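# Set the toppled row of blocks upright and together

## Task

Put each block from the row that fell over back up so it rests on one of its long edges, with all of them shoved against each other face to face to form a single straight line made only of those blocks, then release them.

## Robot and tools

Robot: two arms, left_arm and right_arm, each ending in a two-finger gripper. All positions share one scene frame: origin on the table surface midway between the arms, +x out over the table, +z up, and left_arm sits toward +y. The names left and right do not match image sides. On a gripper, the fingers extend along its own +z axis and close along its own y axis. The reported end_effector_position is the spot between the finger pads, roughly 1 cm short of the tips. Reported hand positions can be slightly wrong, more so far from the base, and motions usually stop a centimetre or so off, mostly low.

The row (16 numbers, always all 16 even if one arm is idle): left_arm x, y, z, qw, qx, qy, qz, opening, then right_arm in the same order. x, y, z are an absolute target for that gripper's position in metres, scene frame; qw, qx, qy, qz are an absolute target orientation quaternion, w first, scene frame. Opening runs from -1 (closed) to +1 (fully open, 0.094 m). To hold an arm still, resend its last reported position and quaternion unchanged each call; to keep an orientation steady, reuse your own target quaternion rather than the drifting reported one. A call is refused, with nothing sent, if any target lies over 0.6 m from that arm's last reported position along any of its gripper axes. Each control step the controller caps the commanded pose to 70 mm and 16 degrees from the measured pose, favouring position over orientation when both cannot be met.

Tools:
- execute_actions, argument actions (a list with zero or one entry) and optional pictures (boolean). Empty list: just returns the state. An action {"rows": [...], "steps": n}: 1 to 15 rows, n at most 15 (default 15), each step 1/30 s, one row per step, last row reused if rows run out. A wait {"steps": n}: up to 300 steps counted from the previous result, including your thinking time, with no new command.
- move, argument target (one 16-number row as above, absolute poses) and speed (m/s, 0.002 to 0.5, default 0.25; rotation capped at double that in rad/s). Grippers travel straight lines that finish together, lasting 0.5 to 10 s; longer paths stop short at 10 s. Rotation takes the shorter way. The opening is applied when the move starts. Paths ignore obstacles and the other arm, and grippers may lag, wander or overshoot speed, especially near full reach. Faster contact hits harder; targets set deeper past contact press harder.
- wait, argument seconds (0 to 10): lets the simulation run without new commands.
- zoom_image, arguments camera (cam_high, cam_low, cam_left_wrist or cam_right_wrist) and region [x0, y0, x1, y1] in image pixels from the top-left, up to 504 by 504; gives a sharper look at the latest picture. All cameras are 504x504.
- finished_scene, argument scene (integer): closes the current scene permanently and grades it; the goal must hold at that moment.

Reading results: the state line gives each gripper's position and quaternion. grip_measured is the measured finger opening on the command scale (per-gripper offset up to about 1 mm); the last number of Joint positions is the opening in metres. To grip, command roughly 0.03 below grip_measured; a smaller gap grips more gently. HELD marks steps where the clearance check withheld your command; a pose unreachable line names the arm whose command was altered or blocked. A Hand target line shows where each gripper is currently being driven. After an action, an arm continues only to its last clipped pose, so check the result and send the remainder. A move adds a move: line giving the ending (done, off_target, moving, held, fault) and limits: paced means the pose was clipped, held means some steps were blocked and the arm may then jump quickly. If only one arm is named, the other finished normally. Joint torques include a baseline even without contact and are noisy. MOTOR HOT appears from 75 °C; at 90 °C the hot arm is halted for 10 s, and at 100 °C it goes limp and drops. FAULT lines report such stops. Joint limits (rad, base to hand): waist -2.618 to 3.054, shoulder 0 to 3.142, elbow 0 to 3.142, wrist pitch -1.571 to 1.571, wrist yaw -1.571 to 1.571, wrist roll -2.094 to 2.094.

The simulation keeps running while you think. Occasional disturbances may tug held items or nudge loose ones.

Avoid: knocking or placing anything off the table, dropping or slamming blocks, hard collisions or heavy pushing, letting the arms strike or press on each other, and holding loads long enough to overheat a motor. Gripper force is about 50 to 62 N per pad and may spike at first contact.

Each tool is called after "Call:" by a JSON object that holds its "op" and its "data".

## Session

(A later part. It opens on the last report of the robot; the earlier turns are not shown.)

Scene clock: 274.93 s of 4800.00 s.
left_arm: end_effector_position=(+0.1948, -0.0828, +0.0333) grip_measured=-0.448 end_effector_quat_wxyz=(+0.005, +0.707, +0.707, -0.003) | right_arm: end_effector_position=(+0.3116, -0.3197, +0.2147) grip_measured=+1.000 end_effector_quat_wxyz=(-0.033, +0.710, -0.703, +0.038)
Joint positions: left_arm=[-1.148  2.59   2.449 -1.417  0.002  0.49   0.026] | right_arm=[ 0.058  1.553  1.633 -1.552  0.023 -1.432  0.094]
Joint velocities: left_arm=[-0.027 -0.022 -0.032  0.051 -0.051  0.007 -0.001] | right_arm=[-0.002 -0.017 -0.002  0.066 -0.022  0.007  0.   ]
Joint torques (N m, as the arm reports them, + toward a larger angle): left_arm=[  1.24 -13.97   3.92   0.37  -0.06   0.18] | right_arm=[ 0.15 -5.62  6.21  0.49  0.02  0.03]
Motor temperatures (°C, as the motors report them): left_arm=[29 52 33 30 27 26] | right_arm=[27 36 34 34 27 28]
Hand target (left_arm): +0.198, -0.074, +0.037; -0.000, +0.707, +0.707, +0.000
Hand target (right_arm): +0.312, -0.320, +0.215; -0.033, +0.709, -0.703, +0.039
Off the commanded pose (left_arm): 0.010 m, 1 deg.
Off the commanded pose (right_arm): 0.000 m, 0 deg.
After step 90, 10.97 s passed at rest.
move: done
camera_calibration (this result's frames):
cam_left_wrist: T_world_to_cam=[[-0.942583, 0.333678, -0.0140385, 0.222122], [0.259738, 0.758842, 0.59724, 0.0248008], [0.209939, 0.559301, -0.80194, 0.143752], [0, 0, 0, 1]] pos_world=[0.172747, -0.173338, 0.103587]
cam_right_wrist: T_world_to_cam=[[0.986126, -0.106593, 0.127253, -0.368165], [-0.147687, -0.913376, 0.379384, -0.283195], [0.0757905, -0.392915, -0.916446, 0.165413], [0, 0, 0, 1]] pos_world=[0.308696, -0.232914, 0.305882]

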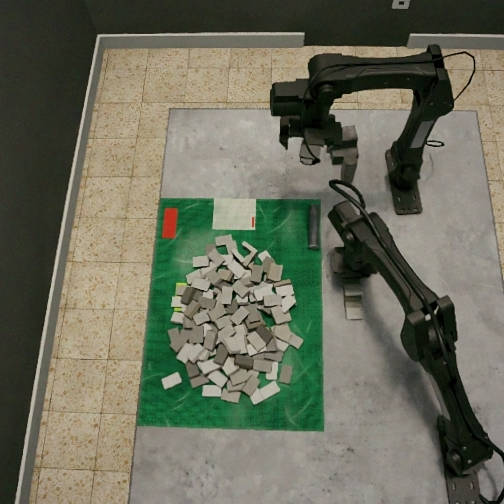

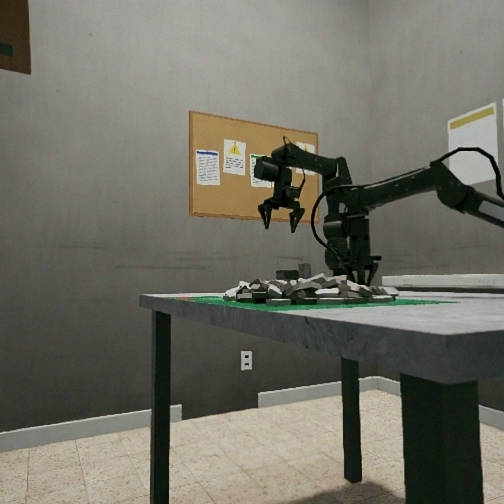

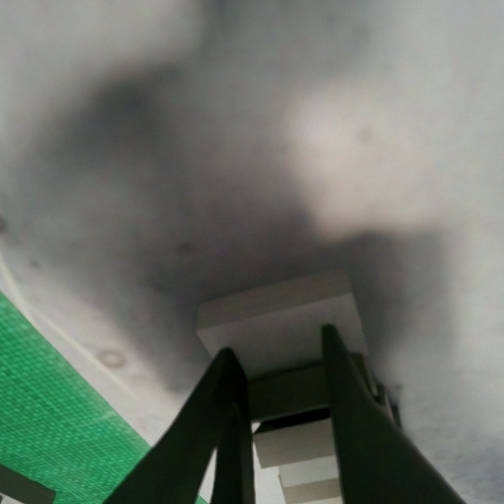

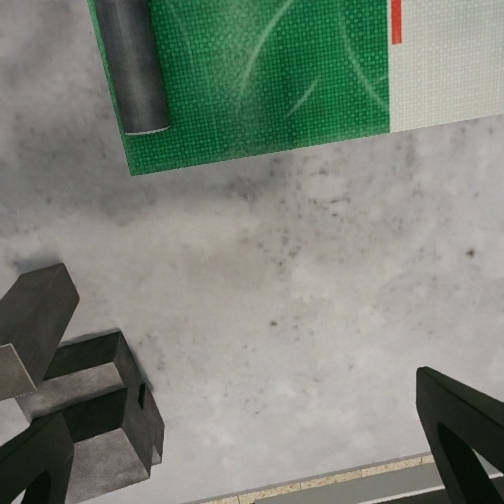

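Call:
{"op": "move", "data": {"target": [0.198, -0.063, 0.042, 0, 0.7071, 0.7071, 0, -0.45, 0.3116, -0.3197, 0.2147, -0.033, 0.709, -0.703, 0.039, 1], "speed": 0.01}}

Call:
{"op": "zoom_image", "data": {"camera": "cam_left_wrist", "region": [170, 250, 430, 504]}}

Call:
{"op": "zoom_image", "data": {"camera": "cam_low", "region": [330, 250, 420, 305]}}

Scene clock: 284.00 s of 4800.00 s.
left_arm: end_effector_position=(+0.1956, -0.0721, +0.0385) grip_measured=-0.448 end_effector_quat_wxyz=(+0.006, +0.707, +0.707, -0.004) | right_arm: end_effector_position=(+0.3116, -0.3197, +0.2147) grip_measured=+1.000 end_effector_quat_wxyz=(-0.033, +0.710, -0.703, +0.038)
Joint positions: left_arm=[-1.135  2.519  2.336 -1.374  0.004  0.502  0.026] | right_arm=[ 0.058  1.553  1.633 -1.552  0.023 -1.432  0.094]
Joint velocities: left_arm=[-0.002 -0.007  0.007  0.037  0.022  0.007  0.001] | right_arm=[ 0.002  0.007 -0.012 -0.037 -0.095 -0.037  0.   ]
Joint torques (N m, as the arm reports them, + toward a larger angle): left_arm=[  1.2  -13.66   3.93   0.34  -0.08   0.16] | right_arm=[ 0.08 -5.6   6.18  0.49  0.04  0.02]
Motor temperatures (°C, as the motors report them): left_arm=[29 54 32 30 27 26] | right_arm=[27 36 34 33 27 28]
Hand target (left_arm): +0.198, -0.063, +0.042; -0.001, +0.707, +0.707, +0.000
Hand target (right_arm): +0.312, -0.320, +0.215; -0.033, +0.709, -0.703, +0.039
Off the commanded pose (left_arm): 0.010 m, 1 deg.
Off the commanded pose (right_arm): 0.000 m, 0 deg.
After step 90, 3.57 s passed at rest.
move: done
camera_calibration (this result's frames):
cam_left_wrist: T_world_to_cam=[[-0.942838, 0.332942, -0.0143328, 0.219375], [0.259639, 0.760857, 0.594713, 0.0135933], [0.20891, 0.556997, -0.80381, 0.141887], [0, 0, 0, 1]] pos_world=[0.173664, -0.162413, 0.10911]
cam_right_wrist: T_world_to_cam=[[0.986126, -0.106593, 0.127253, -0.368165], [-0.147687, -0.913376, 0.379384, -0.283195], [0.0757905, -0.392915, -0.916446, 0.165413], [0, 0, 0, 1]] pos_world=[0.308696, -0.232914, 0.305882]

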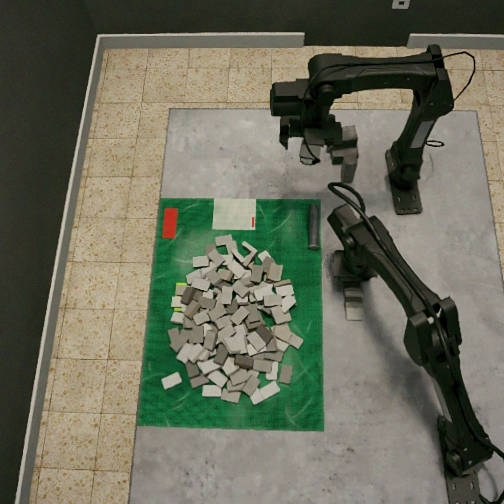

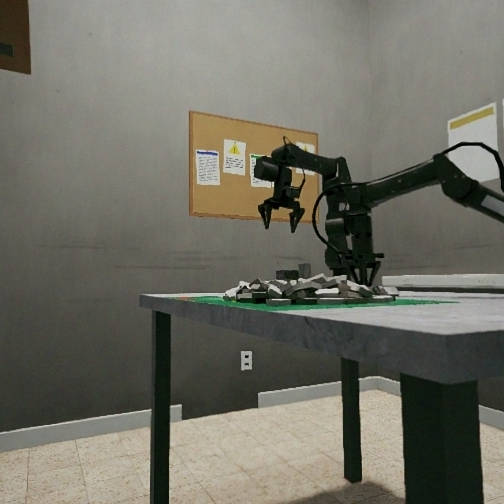

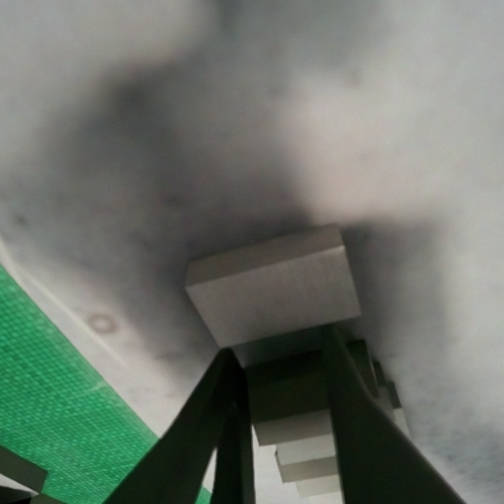

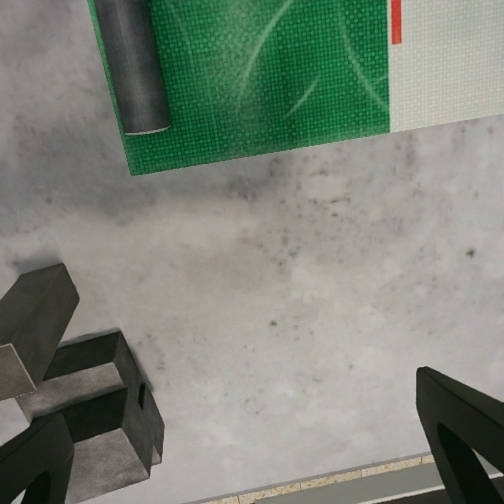

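Region (170, 250, 430, 504) of cam_left_wrist's 504x504 image, scaled by 1.938, with more detail than that image has; it fills the top 492 rows of this view, and the rest is white.

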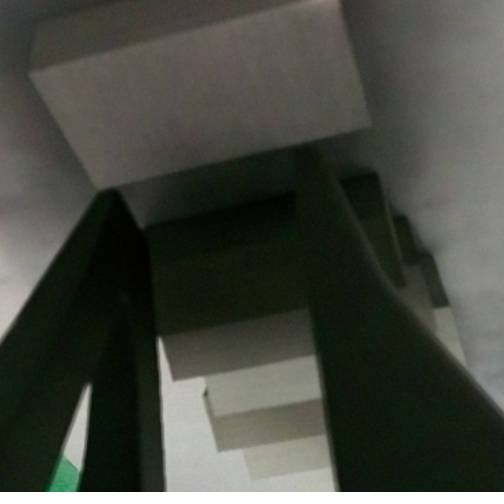

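Region (330, 250, 420, 305) of cam_low's 504x504 image, scaled by 5.600, with more detail than that image has.

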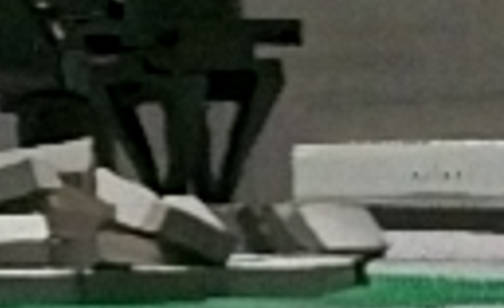

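Call:
{"op": "move", "data": {"target": [0.198, -0.052, 0.042, 0, 0.7071, 0.7071, 0, -0.45, 0.3116, -0.3197, 0.2147, -0.033, 0.709, -0.703, 0.039, 1], "speed": 0.01}}

Call:
{"op": "zoom_image", "data": {"camera": "cam_left_wrist", "region": [170, 250, 430, 504]}}

Call:
{"op": "zoom_image", "data": {"camera": "cam_low", "region": [330, 250, 420, 305]}}

Scene clock: 301.03 s of 4800.00 s.
left_arm: end_effector_position=(+0.1938, -0.0550, +0.0358) grip_measured=-0.448 end_effector_quat_wxyz=(-0.008, +0.706, +0.708, +0.000) | right_arm: end_effector_position=(+0.3116, -0.3197, +0.2147) grip_measured=+1.000 end_effector_quat_wxyz=(-0.033, +0.710, -0.703, +0.038)
Joint positions: left_arm=[-1.121  2.463  2.222 -1.345  0.004  0.515  0.026] | right_arm=[ 0.058  1.553  1.633 -1.552  0.023 -1.432  0.094]
Joint velocities: left_arm=[-0.012  0.007  0.012  0.037  0.007 -0.037  0.   ] | right_arm=[ 0.002  0.002  0.007  0.022 -0.022 -0.022  0.   ]
Joint torques (N m, as the arm reports them, + toward a larger angle): left_arm=[  0.9  -13.65   4.03   0.47  -0.08   0.18] | right_arm=[ 0.17 -5.61  6.25  0.48  0.03  0.02]
Motor temperatures (°C, as the motors report them): left_arm=[29 57 31 30 27 26] | right_arm=[27 36 34 33 27 28]
Hand target (left_arm): +0.198, -0.052, +0.042; -0.000, +0.707, +0.707, +0.000
Hand target (right_arm): +0.312, -0.320, +0.215; -0.033, +0.709, -0.703, +0.039
Off the commanded pose (left_arm): 0.008 m, 1 deg.
Off the commanded pose (right_arm): 0.000 m, 0 deg.
After step 90, 11.77 s passed at rest.
move: done
camera_calibration (this result's frames):
cam_left_wrist: T_world_to_cam=[[-0.943266, 0.331949, 0.00768146, 0.211154], [0.267408, 0.745745, 0.610211, -0.00025929], [0.196831, 0.577645, -0.792202, 0.133569], [0, 0, 0, 1]] pos_world=[0.172953, -0.147055, 0.10435]
cam_right_wrist: T_world_to_cam=[[0.986126, -0.106593, 0.127253, -0.368165], [-0.147687, -0.913376, 0.379384, -0.283195], [0.0757905, -0.392915, -0.916446, 0.165413], [0, 0, 0, 1]] pos_world=[0.308696, -0.232914, 0.305882]

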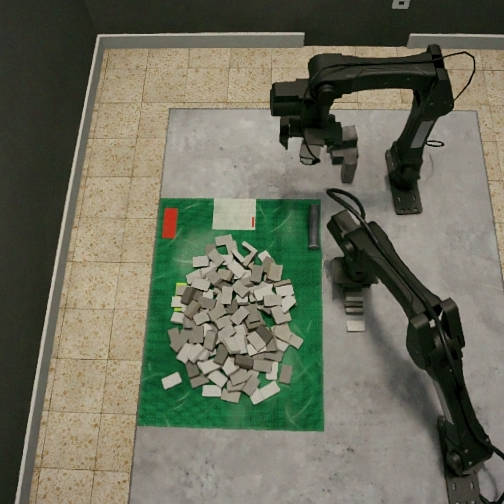

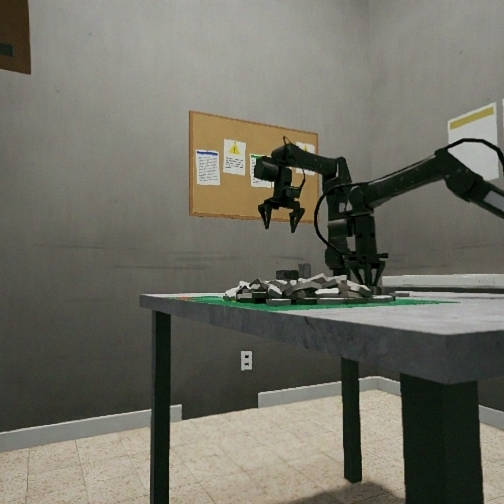

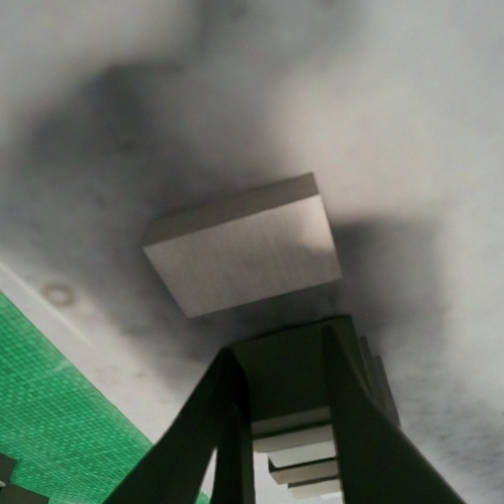

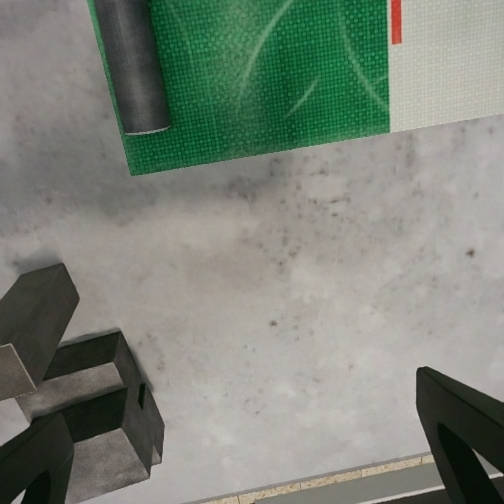

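Region (170, 250, 430, 504) of cam_left_wrist's 504x504 image, scaled by 1.938, with more detail than that image has; it fills the top 492 rows of this view, and the rest is white.

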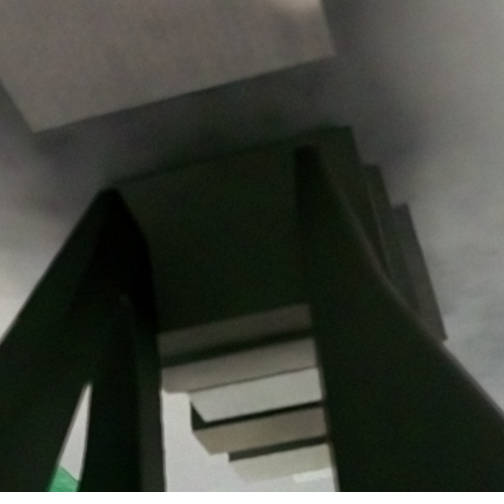

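Region (330, 250, 420, 305) of cam_low's 504x504 image, scaled by 5.600, with more detail than that image has.

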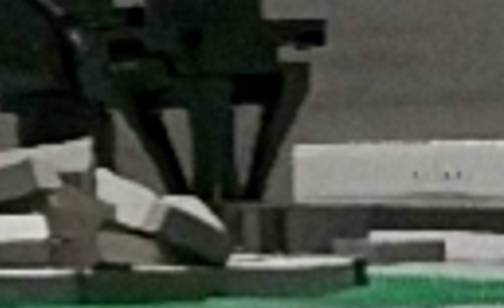

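Call:
{"op": "zoom_image", "data": {"camera": "cam_high", "region": [310, 250, 400, 340]}}

Region (310, 250, 400, 340) of cam_high's 504x504 image, scaled by 5.600, with more detail than that image has.

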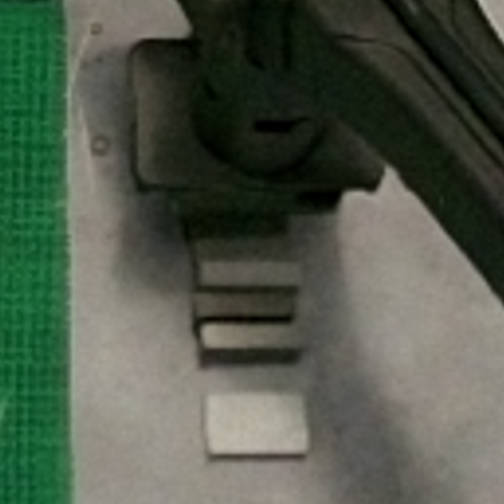

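Call:
{"op": "move", "data": {"target": [0.198, -0.075, 0.11, 0, 0.7071, 0.7071, 0, -0.45, 0.3116, -0.3197, 0.2147, -0.033, 0.709, -0.703, 0.039, 1], "speed": 0.05}}

Scene clock: 308.77 s of 4800.00 s.
left_arm: end_effector_position=(+0.1987, -0.0700, +0.0911) grip_measured=-0.448 end_effector_quat_wxyz=(+0.021, +0.708, +0.706, -0.008) | right_arm: end_effector_position=(+0.3116, -0.3197, +0.2147) grip_measured=+1.000 end_effector_quat_wxyz=(-0.033, +0.710, -0.703, +0.038)
Joint positions: left_arm=[-1.128  2.525  2.559 -1.559  0.004  0.514  0.026] | right_arm=[ 0.058  1.553  1.633 -1.552  0.023 -1.432  0.094]
Joint velocities: left_arm=[-0.007  0.007 -0.002 -0.11   0.007 -0.022  0.001] | right_arm=[-0.002  0.002 -0.002 -0.081 -0.037  0.037  0.   ]
Joint torques (N m, as the arm reports them, + toward a larger angle): left_arm=[ -0.61 -13.8    7.39   0.33  -0.08  -0.03] | right_arm=[ 0.06 -5.55  6.17  0.5   0.04  0.  ]
Motor temperatures (°C, as the motors report them): left_arm=[29 57 32 30 27 26] | right_arm=[27 36 34 33 27 28]
Hand target (left_arm): +0.197, -0.073, +0.110; +0.039, +0.707, +0.706, -0.011
Hand target (right_arm): +0.312, -0.320, +0.215; -0.033, +0.709, -0.703, +0.039
Off the commanded pose (left_arm): 0.020 m, 3 deg.
Off the commanded pose (right_arm): 0.000 m, 0 deg.
joint sent to its limit (left arm) — the command would take joint 4 (wrist pitch) past its lower limit, so that joint was sent only as far as its limit.
After step 90, 2.77 s passed at rest.
move: off_target (left_arm)
camera_calibration (this result's frames):
cam_left_wrist: T_world_to_cam=[[-0.941036, 0.336191, -0.0377688, 0.224381], [0.253871, 0.775548, 0.577993, -0.016399], [0.223607, 0.534324, -0.815168, 0.17891], [0, 0, 0, 1]] pos_world=[0.175309, -0.158312, 0.163795]
cam_right_wrist: T_world_to_cam=[[0.986126, -0.106593, 0.127253, -0.368165], [-0.147687, -0.913376, 0.379384, -0.283195], [0.0757905, -0.392915, -0.916446, 0.165413], [0, 0, 0, 1]] pos_world=[0.308696, -0.232914, 0.305882]

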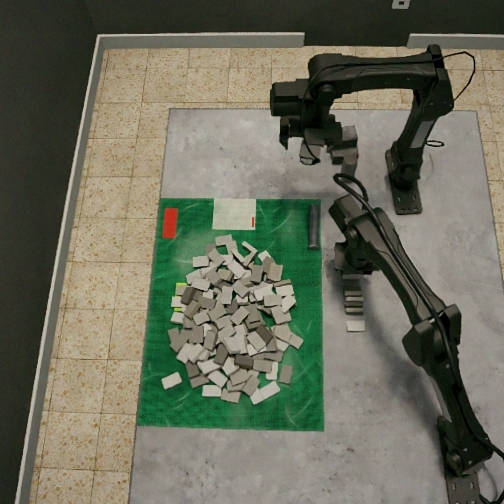

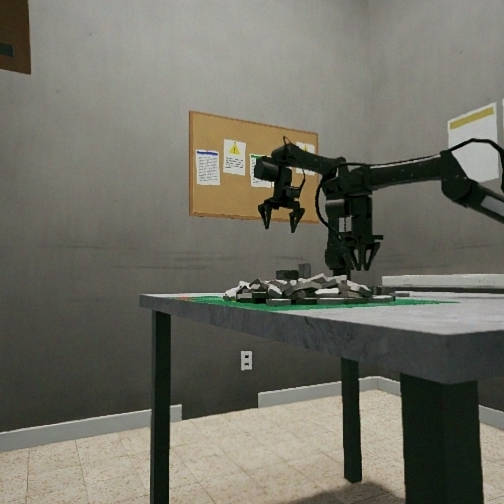

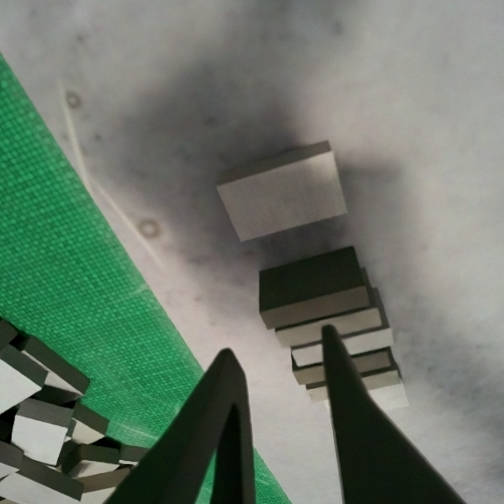

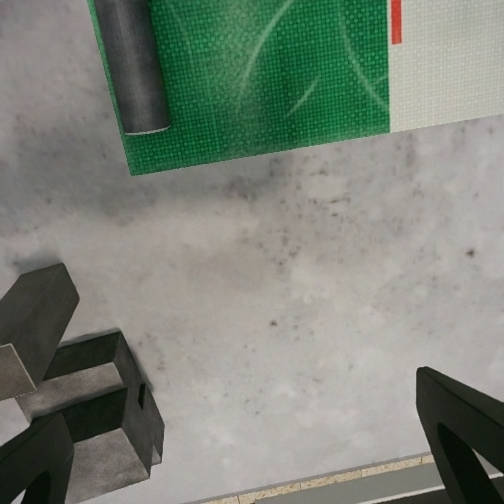

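Call:
{"op": "move", "data": {"target": [0.192, 0.052, 0.10, 0, 0.7071, 0.7071, 0, 1, 0.3116, -0.3197, 0.2147, -0.033, 0.709, -0.703, 0.039, 1], "speed": 0.15}}

Scene clock: 333.70 s of 4800.00 s.
left_arm: end_effector_position=(+0.1909, +0.0494, +0.0965) grip_measured=+1.000 end_effector_quat_wxyz=(-0.009, +0.704, +0.710, +0.001) | right_arm: end_effector_position=(+0.3116, -0.3197, +0.2147) grip_measured=+1.000 end_effector_quat_wxyz=(-0.033, +0.710, -0.703, +0.038)
Joint positions: left_arm=[-0.995  2.032  1.752 -1.309  0.001  0.636  0.094] | right_arm=[ 0.058  1.553  1.633 -1.552  0.023 -1.432  0.094]
Joint velocities: left_arm=[ 0.007 -0.002 -0.012 -0.037  0.022 -0.022  0.   ] | right_arm=[-0.002 -0.012 -0.022 -0.125 -0.007 -0.037  0.   ]
Joint torques (N m, as the arm reports them, + toward a larger angle): left_arm=[  0.31 -10.63   3.9    0.53  -0.09   0.17] | right_arm=[ 0.05 -5.69  6.15  0.49  0.   -0.01]
Motor temperatures (°C, as the motors report them): left_arm=[29 59 33 29 27 26] | right_arm=[27 36 34 33 27 28]
Hand target (left_arm): +0.192, +0.051, +0.099; -0.000, +0.707, +0.707, +0.001
Hand target (right_arm): +0.312, -0.320, +0.215; -0.033, +0.709, -0.703, +0.039
Off the commanded pose (left_arm): 0.004 m, 1 deg.
Off the commanded pose (right_arm): 0.000 m, 0 deg.
After step 90, 20.53 s passed at rest.
move: done
camera_calibration (this result's frames):
cam_left_wrist: T_world_to_cam=[[-0.945257, 0.32619, 0.00944361, 0.173841], [0.263461, 0.745762, 0.611904, -0.11377], [0.192554, 0.580895, -0.790875, 0.122545], [0, 0, 0, 1]] pos_world=[0.170702, -0.0430453, 0.164893]
cam_right_wrist: T_world_to_cam=[[0.986126, -0.106593, 0.127253, -0.368165], [-0.147687, -0.913376, 0.379384, -0.283195], [0.0757905, -0.392915, -0.916446, 0.165413], [0, 0, 0, 1]] pos_world=[0.308696, -0.232914, 0.305882]

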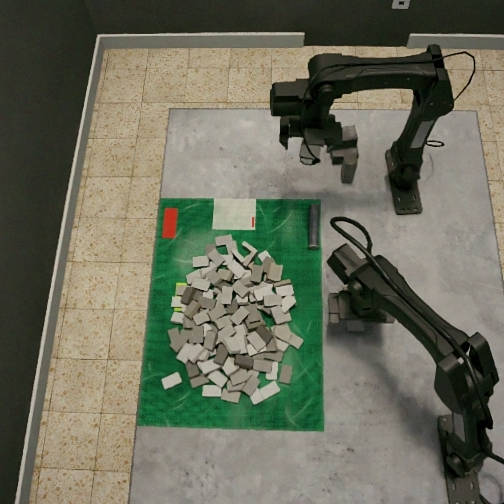

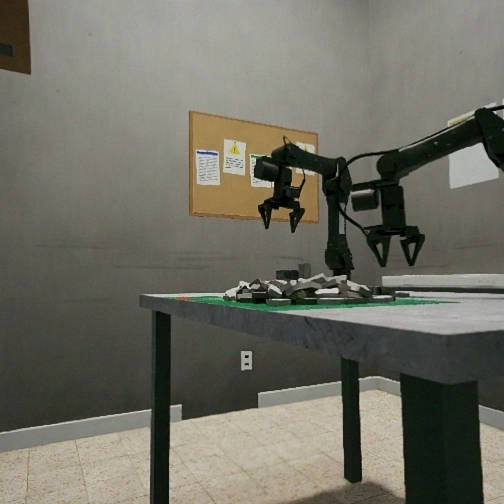

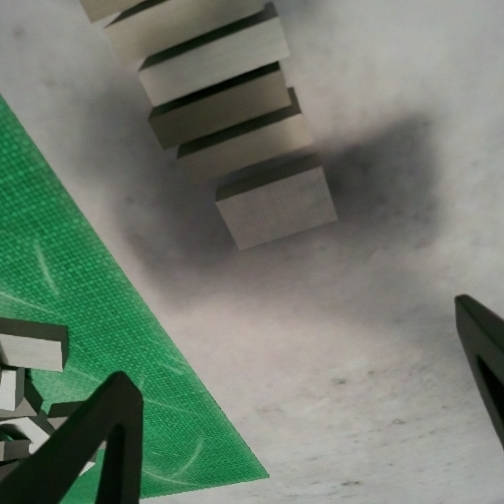

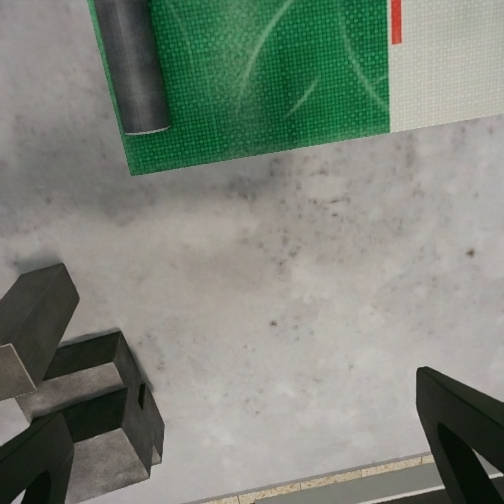

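Call:
{"op": "zoom_image", "data": {"camera": "cam_left_wrist", "region": [70, 0, 370, 270]}}

Region (70, 0, 370, 270) of cam_left_wrist's 504x504 image, scaled by 1.680, with more detail than that image has; it fills the top 454 rows of this view, and the rest is white.

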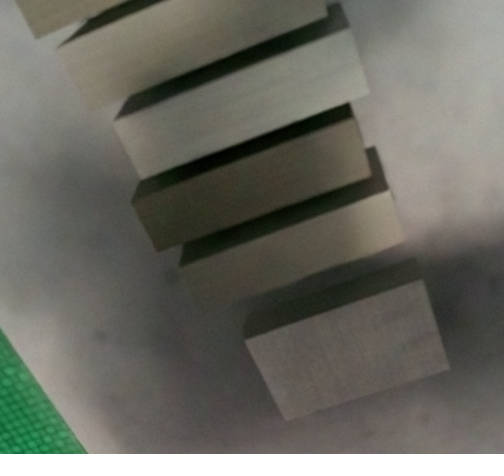

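Call:
{"op": "move", "data": {"target": [0.1905, 0.044, 0.05, -0.0616, 0.7044, 0.7044, 0.0616, 1, 0.3116, -0.3197, 0.2147, -0.033, 0.709, -0.703, 0.039, 1], "speed": 0.06}}

Scene clock: 354.10 s of 4800.00 s.
left_arm: end_effector_position=(+0.1896, +0.0473, +0.0454) grip_measured=+1.000 end_effector_quat_wxyz=(-0.065, +0.706, +0.703, +0.056) | right_arm: end_effector_position=(+0.3116, -0.3197, +0.2147) grip_measured=+1.000 end_effector_quat_wxyz=(-0.033, +0.710, -0.703, +0.038)
Joint positions: left_arm=[-1.041  2.193  1.782 -1.309 -0.086  0.594  0.094] | right_arm=[ 0.058  1.553  1.633 -1.552  0.023 -1.432  0.094]
Joint velocities: left_arm=[-0.012 -0.002 -0.002  0.022 -0.037  0.066  0.   ] | right_arm=[-0.007 -0.007 -0.017 -0.022 -0.051 -0.007  0.   ]
Joint torques (N m, as the arm reports them, + toward a larger angle): left_arm=[-0.63 -9.35  7.29  0.   -0.19 -0.03] | right_arm=[ 0.05 -5.62  6.21  0.49 -0.01  0.01]
Motor temperatures (°C, as the motors report them): left_arm=[29 54 32 29 27 26] | right_arm=[27 36 34 32 27 28]
Hand target (left_arm): +0.191, +0.043, +0.050; -0.062, +0.705, +0.704, +0.061
Hand target (right_arm): +0.312, -0.320, +0.215; -0.033, +0.709, -0.703, +0.039
Off the commanded pose (left_arm): 0.006 m, 1 deg.
Off the commanded pose (right_arm): 0.000 m, 0 deg.
After step 90, 15.70 s passed at rest.
move: done
camera_calibration (this result's frames):
cam_left_wrist: T_world_to_cam=[[-0.941142, 0.332096, 0.0629545, 0.170269], [0.273108, 0.637388, 0.720519, -0.0821988], [0.199155, 0.695305, -0.690571, 0.0723499], [0, 0, 0, 1]] pos_world=[0.168287, -0.0544581, 0.0984694]
cam_right_wrist: T_world_to_cam=[[0.986126, -0.106593, 0.127253, -0.368165], [-0.147687, -0.913376, 0.379384, -0.283195], [0.0757905, -0.392915, -0.916446, 0.165413], [0, 0, 0, 1]] pos_world=[0.308696, -0.232914, 0.305882]

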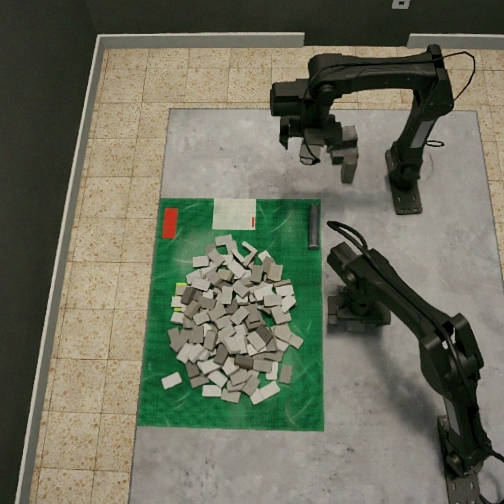

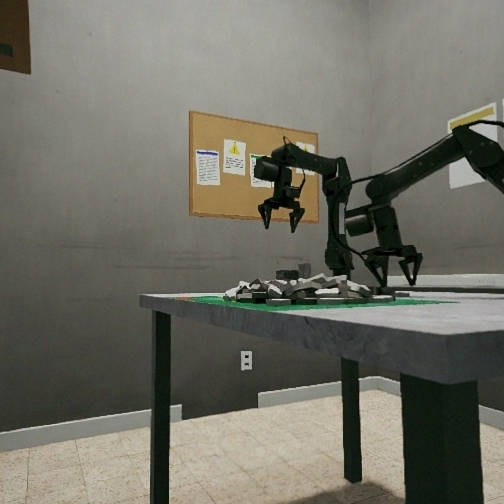

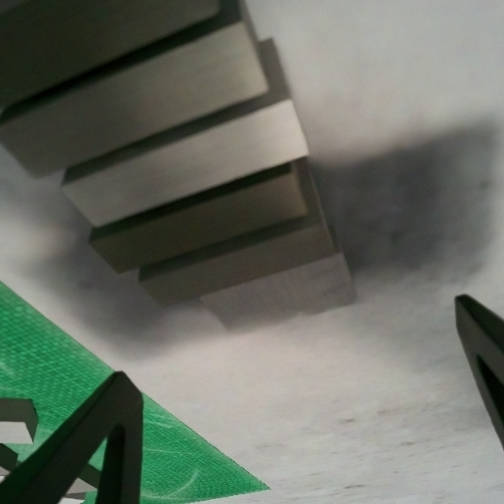

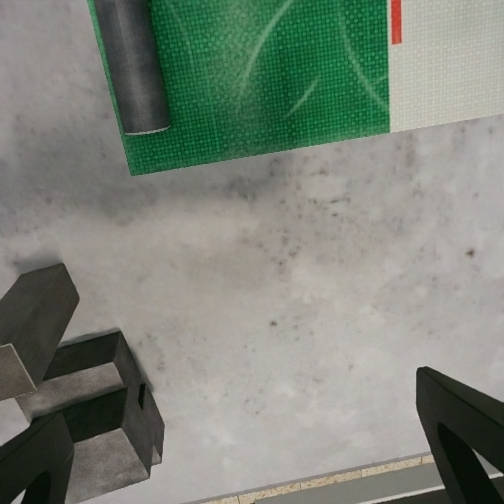

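Call:
{"op": "move", "data": {"target": [0.1905, 0.040, 0.027, -0.0616, 0.7044, 0.7044, 0.0616, 1, 0.3116, -0.3197, 0.2147, -0.033, 0.709, -0.703, 0.039, 1], "speed": 0.03}}

Call:
{"op": "zoom_image", "data": {"camera": "cam_low", "region": [340, 250, 450, 305]}}

Scene clock: 364.27 s of 4800.00 s.
left_arm: end_effector_position=(+0.1918, +0.0409, +0.0333) grip_measured=+1.000 end_effector_quat_wxyz=(-0.062, +0.705, +0.704, +0.057) | right_arm: end_effector_position=(+0.3116, -0.3197, +0.2147) grip_measured=+1.000 end_effector_quat_wxyz=(-0.033, +0.710, -0.703, +0.038)
Joint positions: left_arm=[-1.046  2.222  1.782 -1.274 -0.087  0.588  0.094] | right_arm=[ 0.058  1.553  1.633 -1.552  0.023 -1.432  0.094]
Joint velocities: left_arm=[ 0.007 -0.002  0.002  0.007 -0.066  0.007  0.   ] | right_arm=[-0.002 -0.007  0.002 -0.066 -0.037 -0.037  0.   ]
Joint torques (N m, as the arm reports them, + toward a larger angle): left_arm=[-0.62 -9.38  4.36  0.32 -0.19 -0.05] | right_arm=[ 0.11 -5.58  6.24  0.51  0.    0.  ]
Motor temperatures (°C, as the motors report them): left_arm=[29 53 33 29 27 26] | right_arm=[27 36 34 32 27 28]
Hand target (left_arm): +0.191, +0.040, +0.027; -0.062, +0.704, +0.704, +0.061
Hand target (right_arm): +0.312, -0.320, +0.215; -0.033, +0.709, -0.703, +0.039
Off the commanded pose (left_arm): 0.006 m, 1 deg.
Off the commanded pose (right_arm): 0.000 m, 0 deg.
After step 90, 6.17 s passed at rest.
move: done
camera_calibration (this result's frames):
cam_left_wrist: T_world_to_cam=[[-0.941632, 0.331956, 0.0559869, 0.175516], [0.268525, 0.640331, 0.719633, -0.0692689], [0.203036, 0.692663, -0.692094, 0.0673805], [0, 0, 0, 1]] pos_world=[0.170191, -0.0605805, 0.0866553]
cam_right_wrist: T_world_to_cam=[[0.986126, -0.106593, 0.127253, -0.368165], [-0.147687, -0.913376, 0.379384, -0.283195], [0.0757905, -0.392915, -0.916446, 0.165413], [0, 0, 0, 1]] pos_world=[0.308696, -0.232914, 0.305882]

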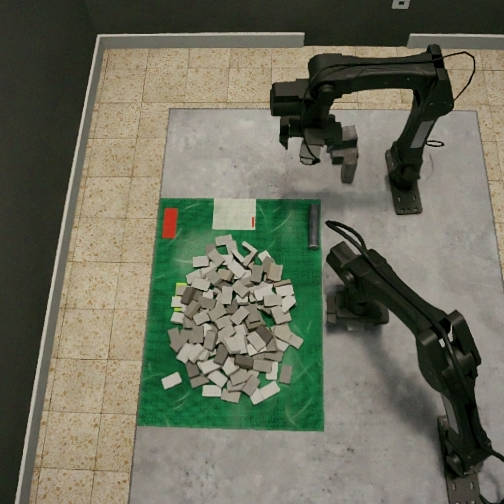

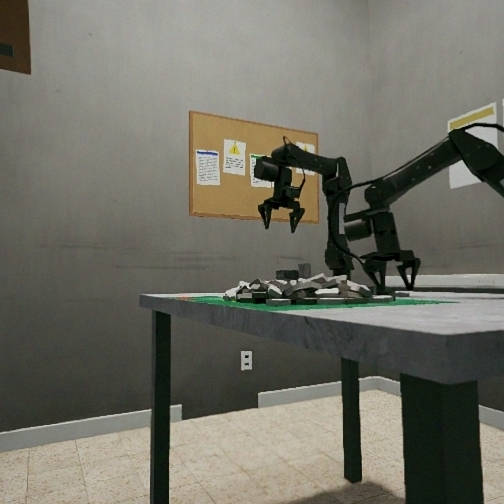

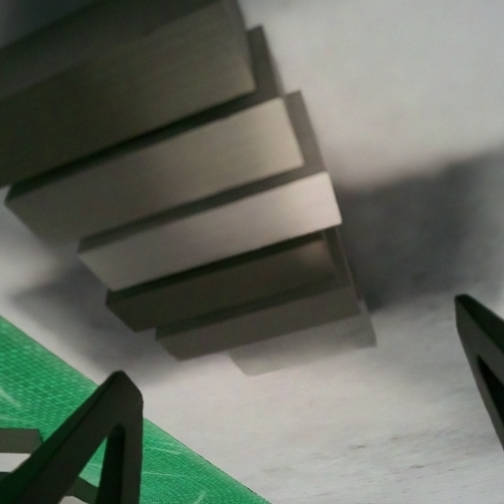

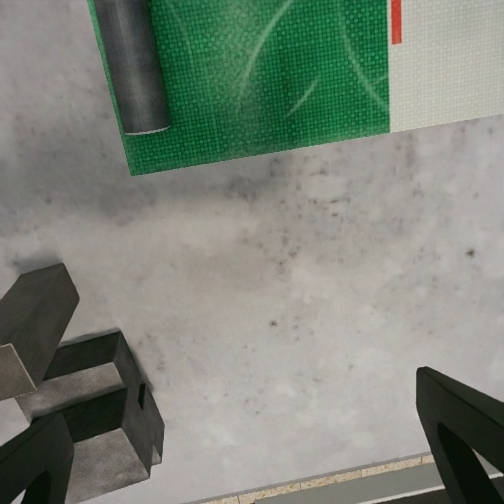

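Region (340, 250, 450, 305) of cam_low's 504x504 image, scaled by 4.582, with more detail than that image has.

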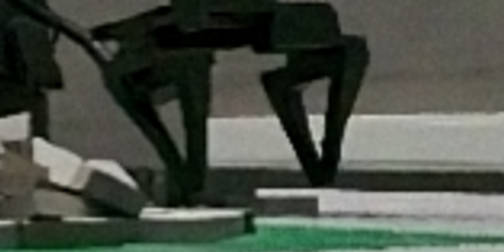

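Call:
{"op": "move", "data": {"target": [0.1905, 0.041, 0.016, -0.0616, 0.7044, 0.7044, 0.0616, 1, 0.3116, -0.3197, 0.2147, -0.033, 0.709, -0.703, 0.039, 1], "speed": 0.02}}

Call:
{"op": "zoom_image", "data": {"camera": "cam_low", "region": [340, 250, 450, 305]}}

Scene clock: 369.50 s of 4800.00 s.
left_arm: end_effector_position=(+0.1926, +0.0396, +0.0264) grip_measured=+1.000 end_effector_quat_wxyz=(-0.056, +0.705, +0.704, +0.055) | right_arm: end_effector_position=(+0.3116, -0.3197, +0.2147) grip_measured=+1.000 end_effector_quat_wxyz=(-0.033, +0.710, -0.703, +0.038)
Joint positions: left_arm=[-1.046  2.222  1.756 -1.235 -0.087  0.588  0.094] | right_arm=[ 0.058  1.553  1.633 -1.552  0.023 -1.432  0.094]
Joint velocities: left_arm=[-0.017 -0.012 -0.007  0.081  0.007 -0.037  0.   ] | right_arm=[-0.017 -0.017 -0.017  0.007  0.007  0.007  0.   ]
Joint torques (N m, as the arm reports them, + toward a larger angle): left_arm=[-0.54 -8.87  3.83  0.32 -0.19 -0.02] | right_arm=[ 0.06 -5.54  6.26  0.51  0.03  0.01]
Motor temperatures (°C, as the motors report them): left_arm=[29 52 33 29 27 26] | right_arm=[27 36 34 32 27 28]
Hand target (left_arm): +0.191, +0.041, +0.016; -0.062, +0.704, +0.704, +0.062
Hand target (right_arm): +0.312, -0.320, +0.215; -0.033, +0.709, -0.703, +0.039
Off the commanded pose (left_arm): 0.011 m, 1 deg.
Off the commanded pose (right_arm): 0.000 m, 0 deg.
After step 90, 1.13 s passed at rest.
move: off_target (left_arm)
camera_calibration (this result's frames):
cam_left_wrist: T_world_to_cam=[[-0.942108, 0.332119, 0.0461473, 0.177525], [0.26335, 0.647694, 0.71494, -0.0628624], [0.207555, 0.685704, -0.697661, 0.0628894], [0, 0, 0, 1]] pos_world=[0.170749, -0.0613671, 0.0806261]
cam_right_wrist: T_world_to_cam=[[0.986126, -0.106593, 0.127253, -0.368165], [-0.147687, -0.913376, 0.379384, -0.283195], [0.0757905, -0.392915, -0.916446, 0.165413], [0, 0, 0, 1]] pos_world=[0.308696, -0.232914, 0.305882]

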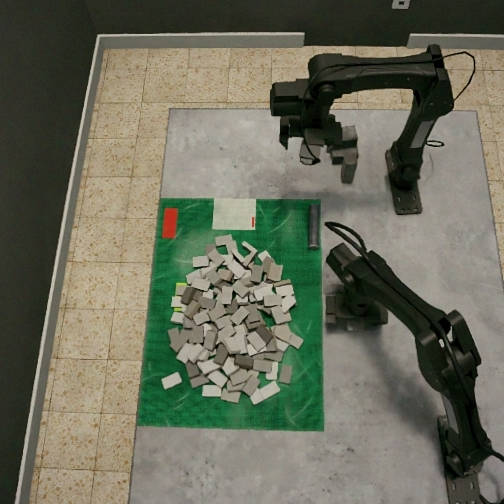

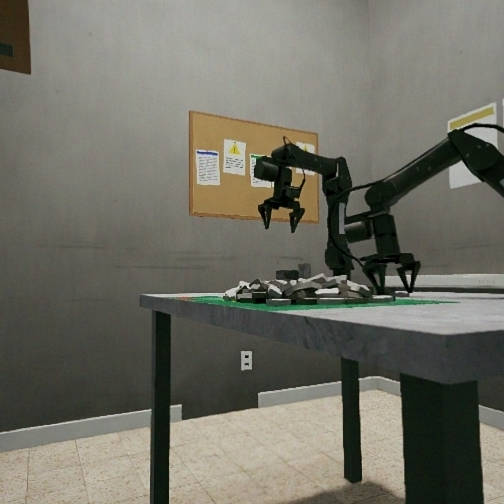

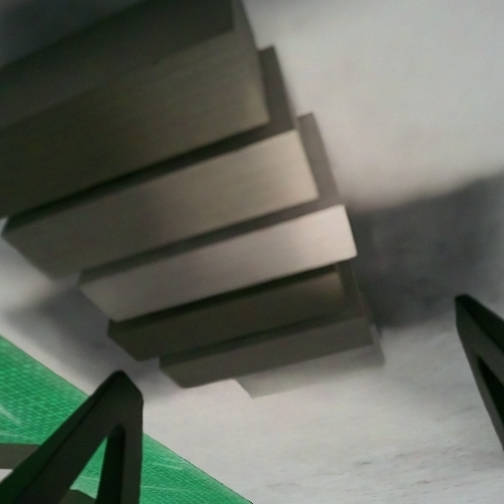

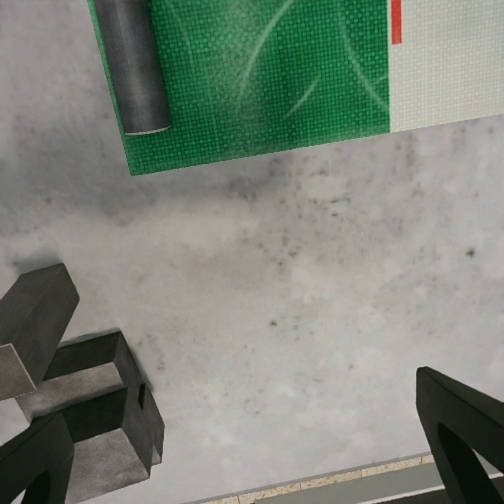

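Region (340, 250, 450, 305) of cam_low's 504x504 image, scaled by 4.582, with more detail than that image has.

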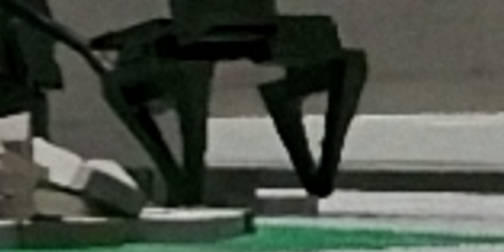

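Call:
{"op": "move", "data": {"target": [0.1905, 0.042, 0.010, -0.0616, 0.7044, 0.7044, 0.0616, 1, 0.3116, -0.3197, 0.2147, -0.033, 0.709, -0.703, 0.039, 1], "speed": 0.02}}

Call:
{"op": "zoom_image", "data": {"camera": "cam_low", "region": [340, 250, 450, 305]}}

Scene clock: 375.83 s of 4800.00 s.
left_arm: end_effector_position=(+0.1924, +0.0400, +0.0205) grip_measured=+1.000 end_effector_quat_wxyz=(-0.056, +0.706, +0.704, +0.056) | right_arm: end_effector_position=(+0.3116, -0.3197, +0.2147) grip_measured=+1.000 end_effector_quat_wxyz=(-0.033, +0.710, -0.703, +0.038)
Joint positions: left_arm=[-1.047  2.226  1.739 -1.214 -0.089  0.588  0.094] | right_arm=[ 0.058  1.553  1.633 -1.552  0.023 -1.432  0.094]
Joint velocities: left_arm=[-0.002 -0.002  0.002  0.007 -0.051  0.066  0.   ] | right_arm=[-0.002 -0.017 -0.012  0.095  0.022 -0.051  0.   ]
Joint torques (N m, as the arm reports them, + toward a larger angle): left_arm=[-0.39 -9.05  3.75  0.35 -0.18 -0.02] | right_arm=[ 0.13 -5.53  6.19  0.49  0.02  0.02]
Motor temperatures (°C, as the motors report them): left_arm=[29 51 32 29 27 26] | right_arm=[27 36 34 32 27 28]
Hand target (left_arm): +0.191, +0.042, +0.010; -0.062, +0.704, +0.704, +0.062
Hand target (right_arm): +0.312, -0.320, +0.215; -0.033, +0.709, -0.703, +0.039
Off the commanded pose (left_arm): 0.011 m, 1 deg.
Off the commanded pose (right_arm): 0.000 m, 0 deg.
After step 90, 2.27 s passed at rest.
move: off_target (left_arm)
camera_calibration (this result's frames):
cam_left_wrist: T_world_to_cam=[[-0.941964, 0.332617, 0.0454944, 0.177374], [0.26294, 0.64671, 0.715981, -0.0587289], [0.208726, 0.686391, -0.696636, 0.0583232], [0, 0, 0, 1]] pos_world=[0.170349, -0.0610496, 0.0746093]
cam_right_wrist: T_world_to_cam=[[0.986126, -0.106593, 0.127253, -0.368165], [-0.147687, -0.913376, 0.379384, -0.283195], [0.0757905, -0.392915, -0.916446, 0.165413], [0, 0, 0, 1]] pos_world=[0.308696, -0.232914, 0.305882]

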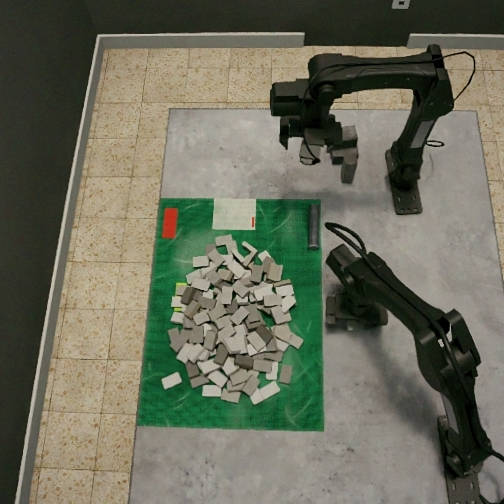

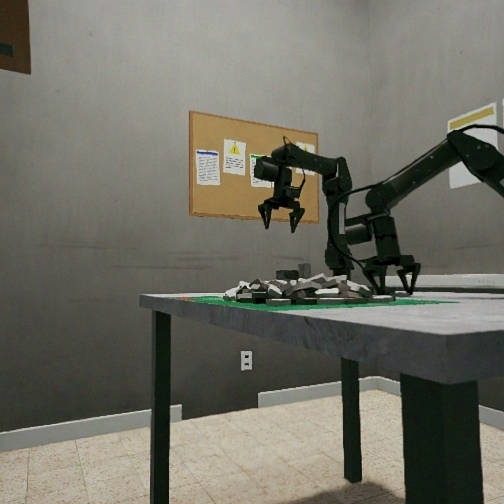

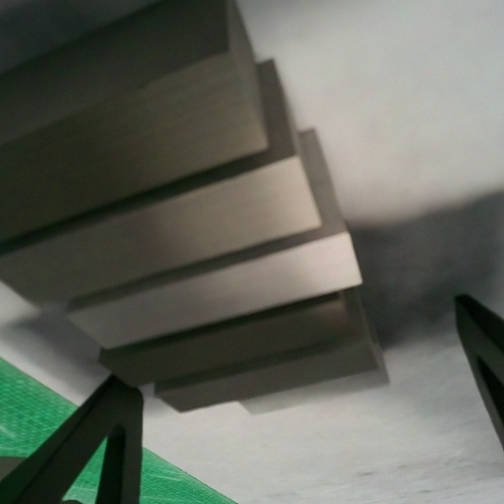

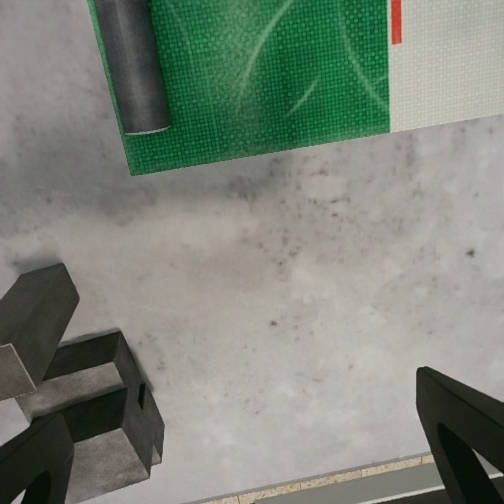

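Region (340, 250, 450, 305) of cam_low's 504x504 image, scaled by 4.582, with more detail than that image has.

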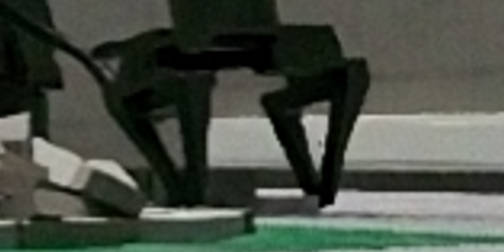

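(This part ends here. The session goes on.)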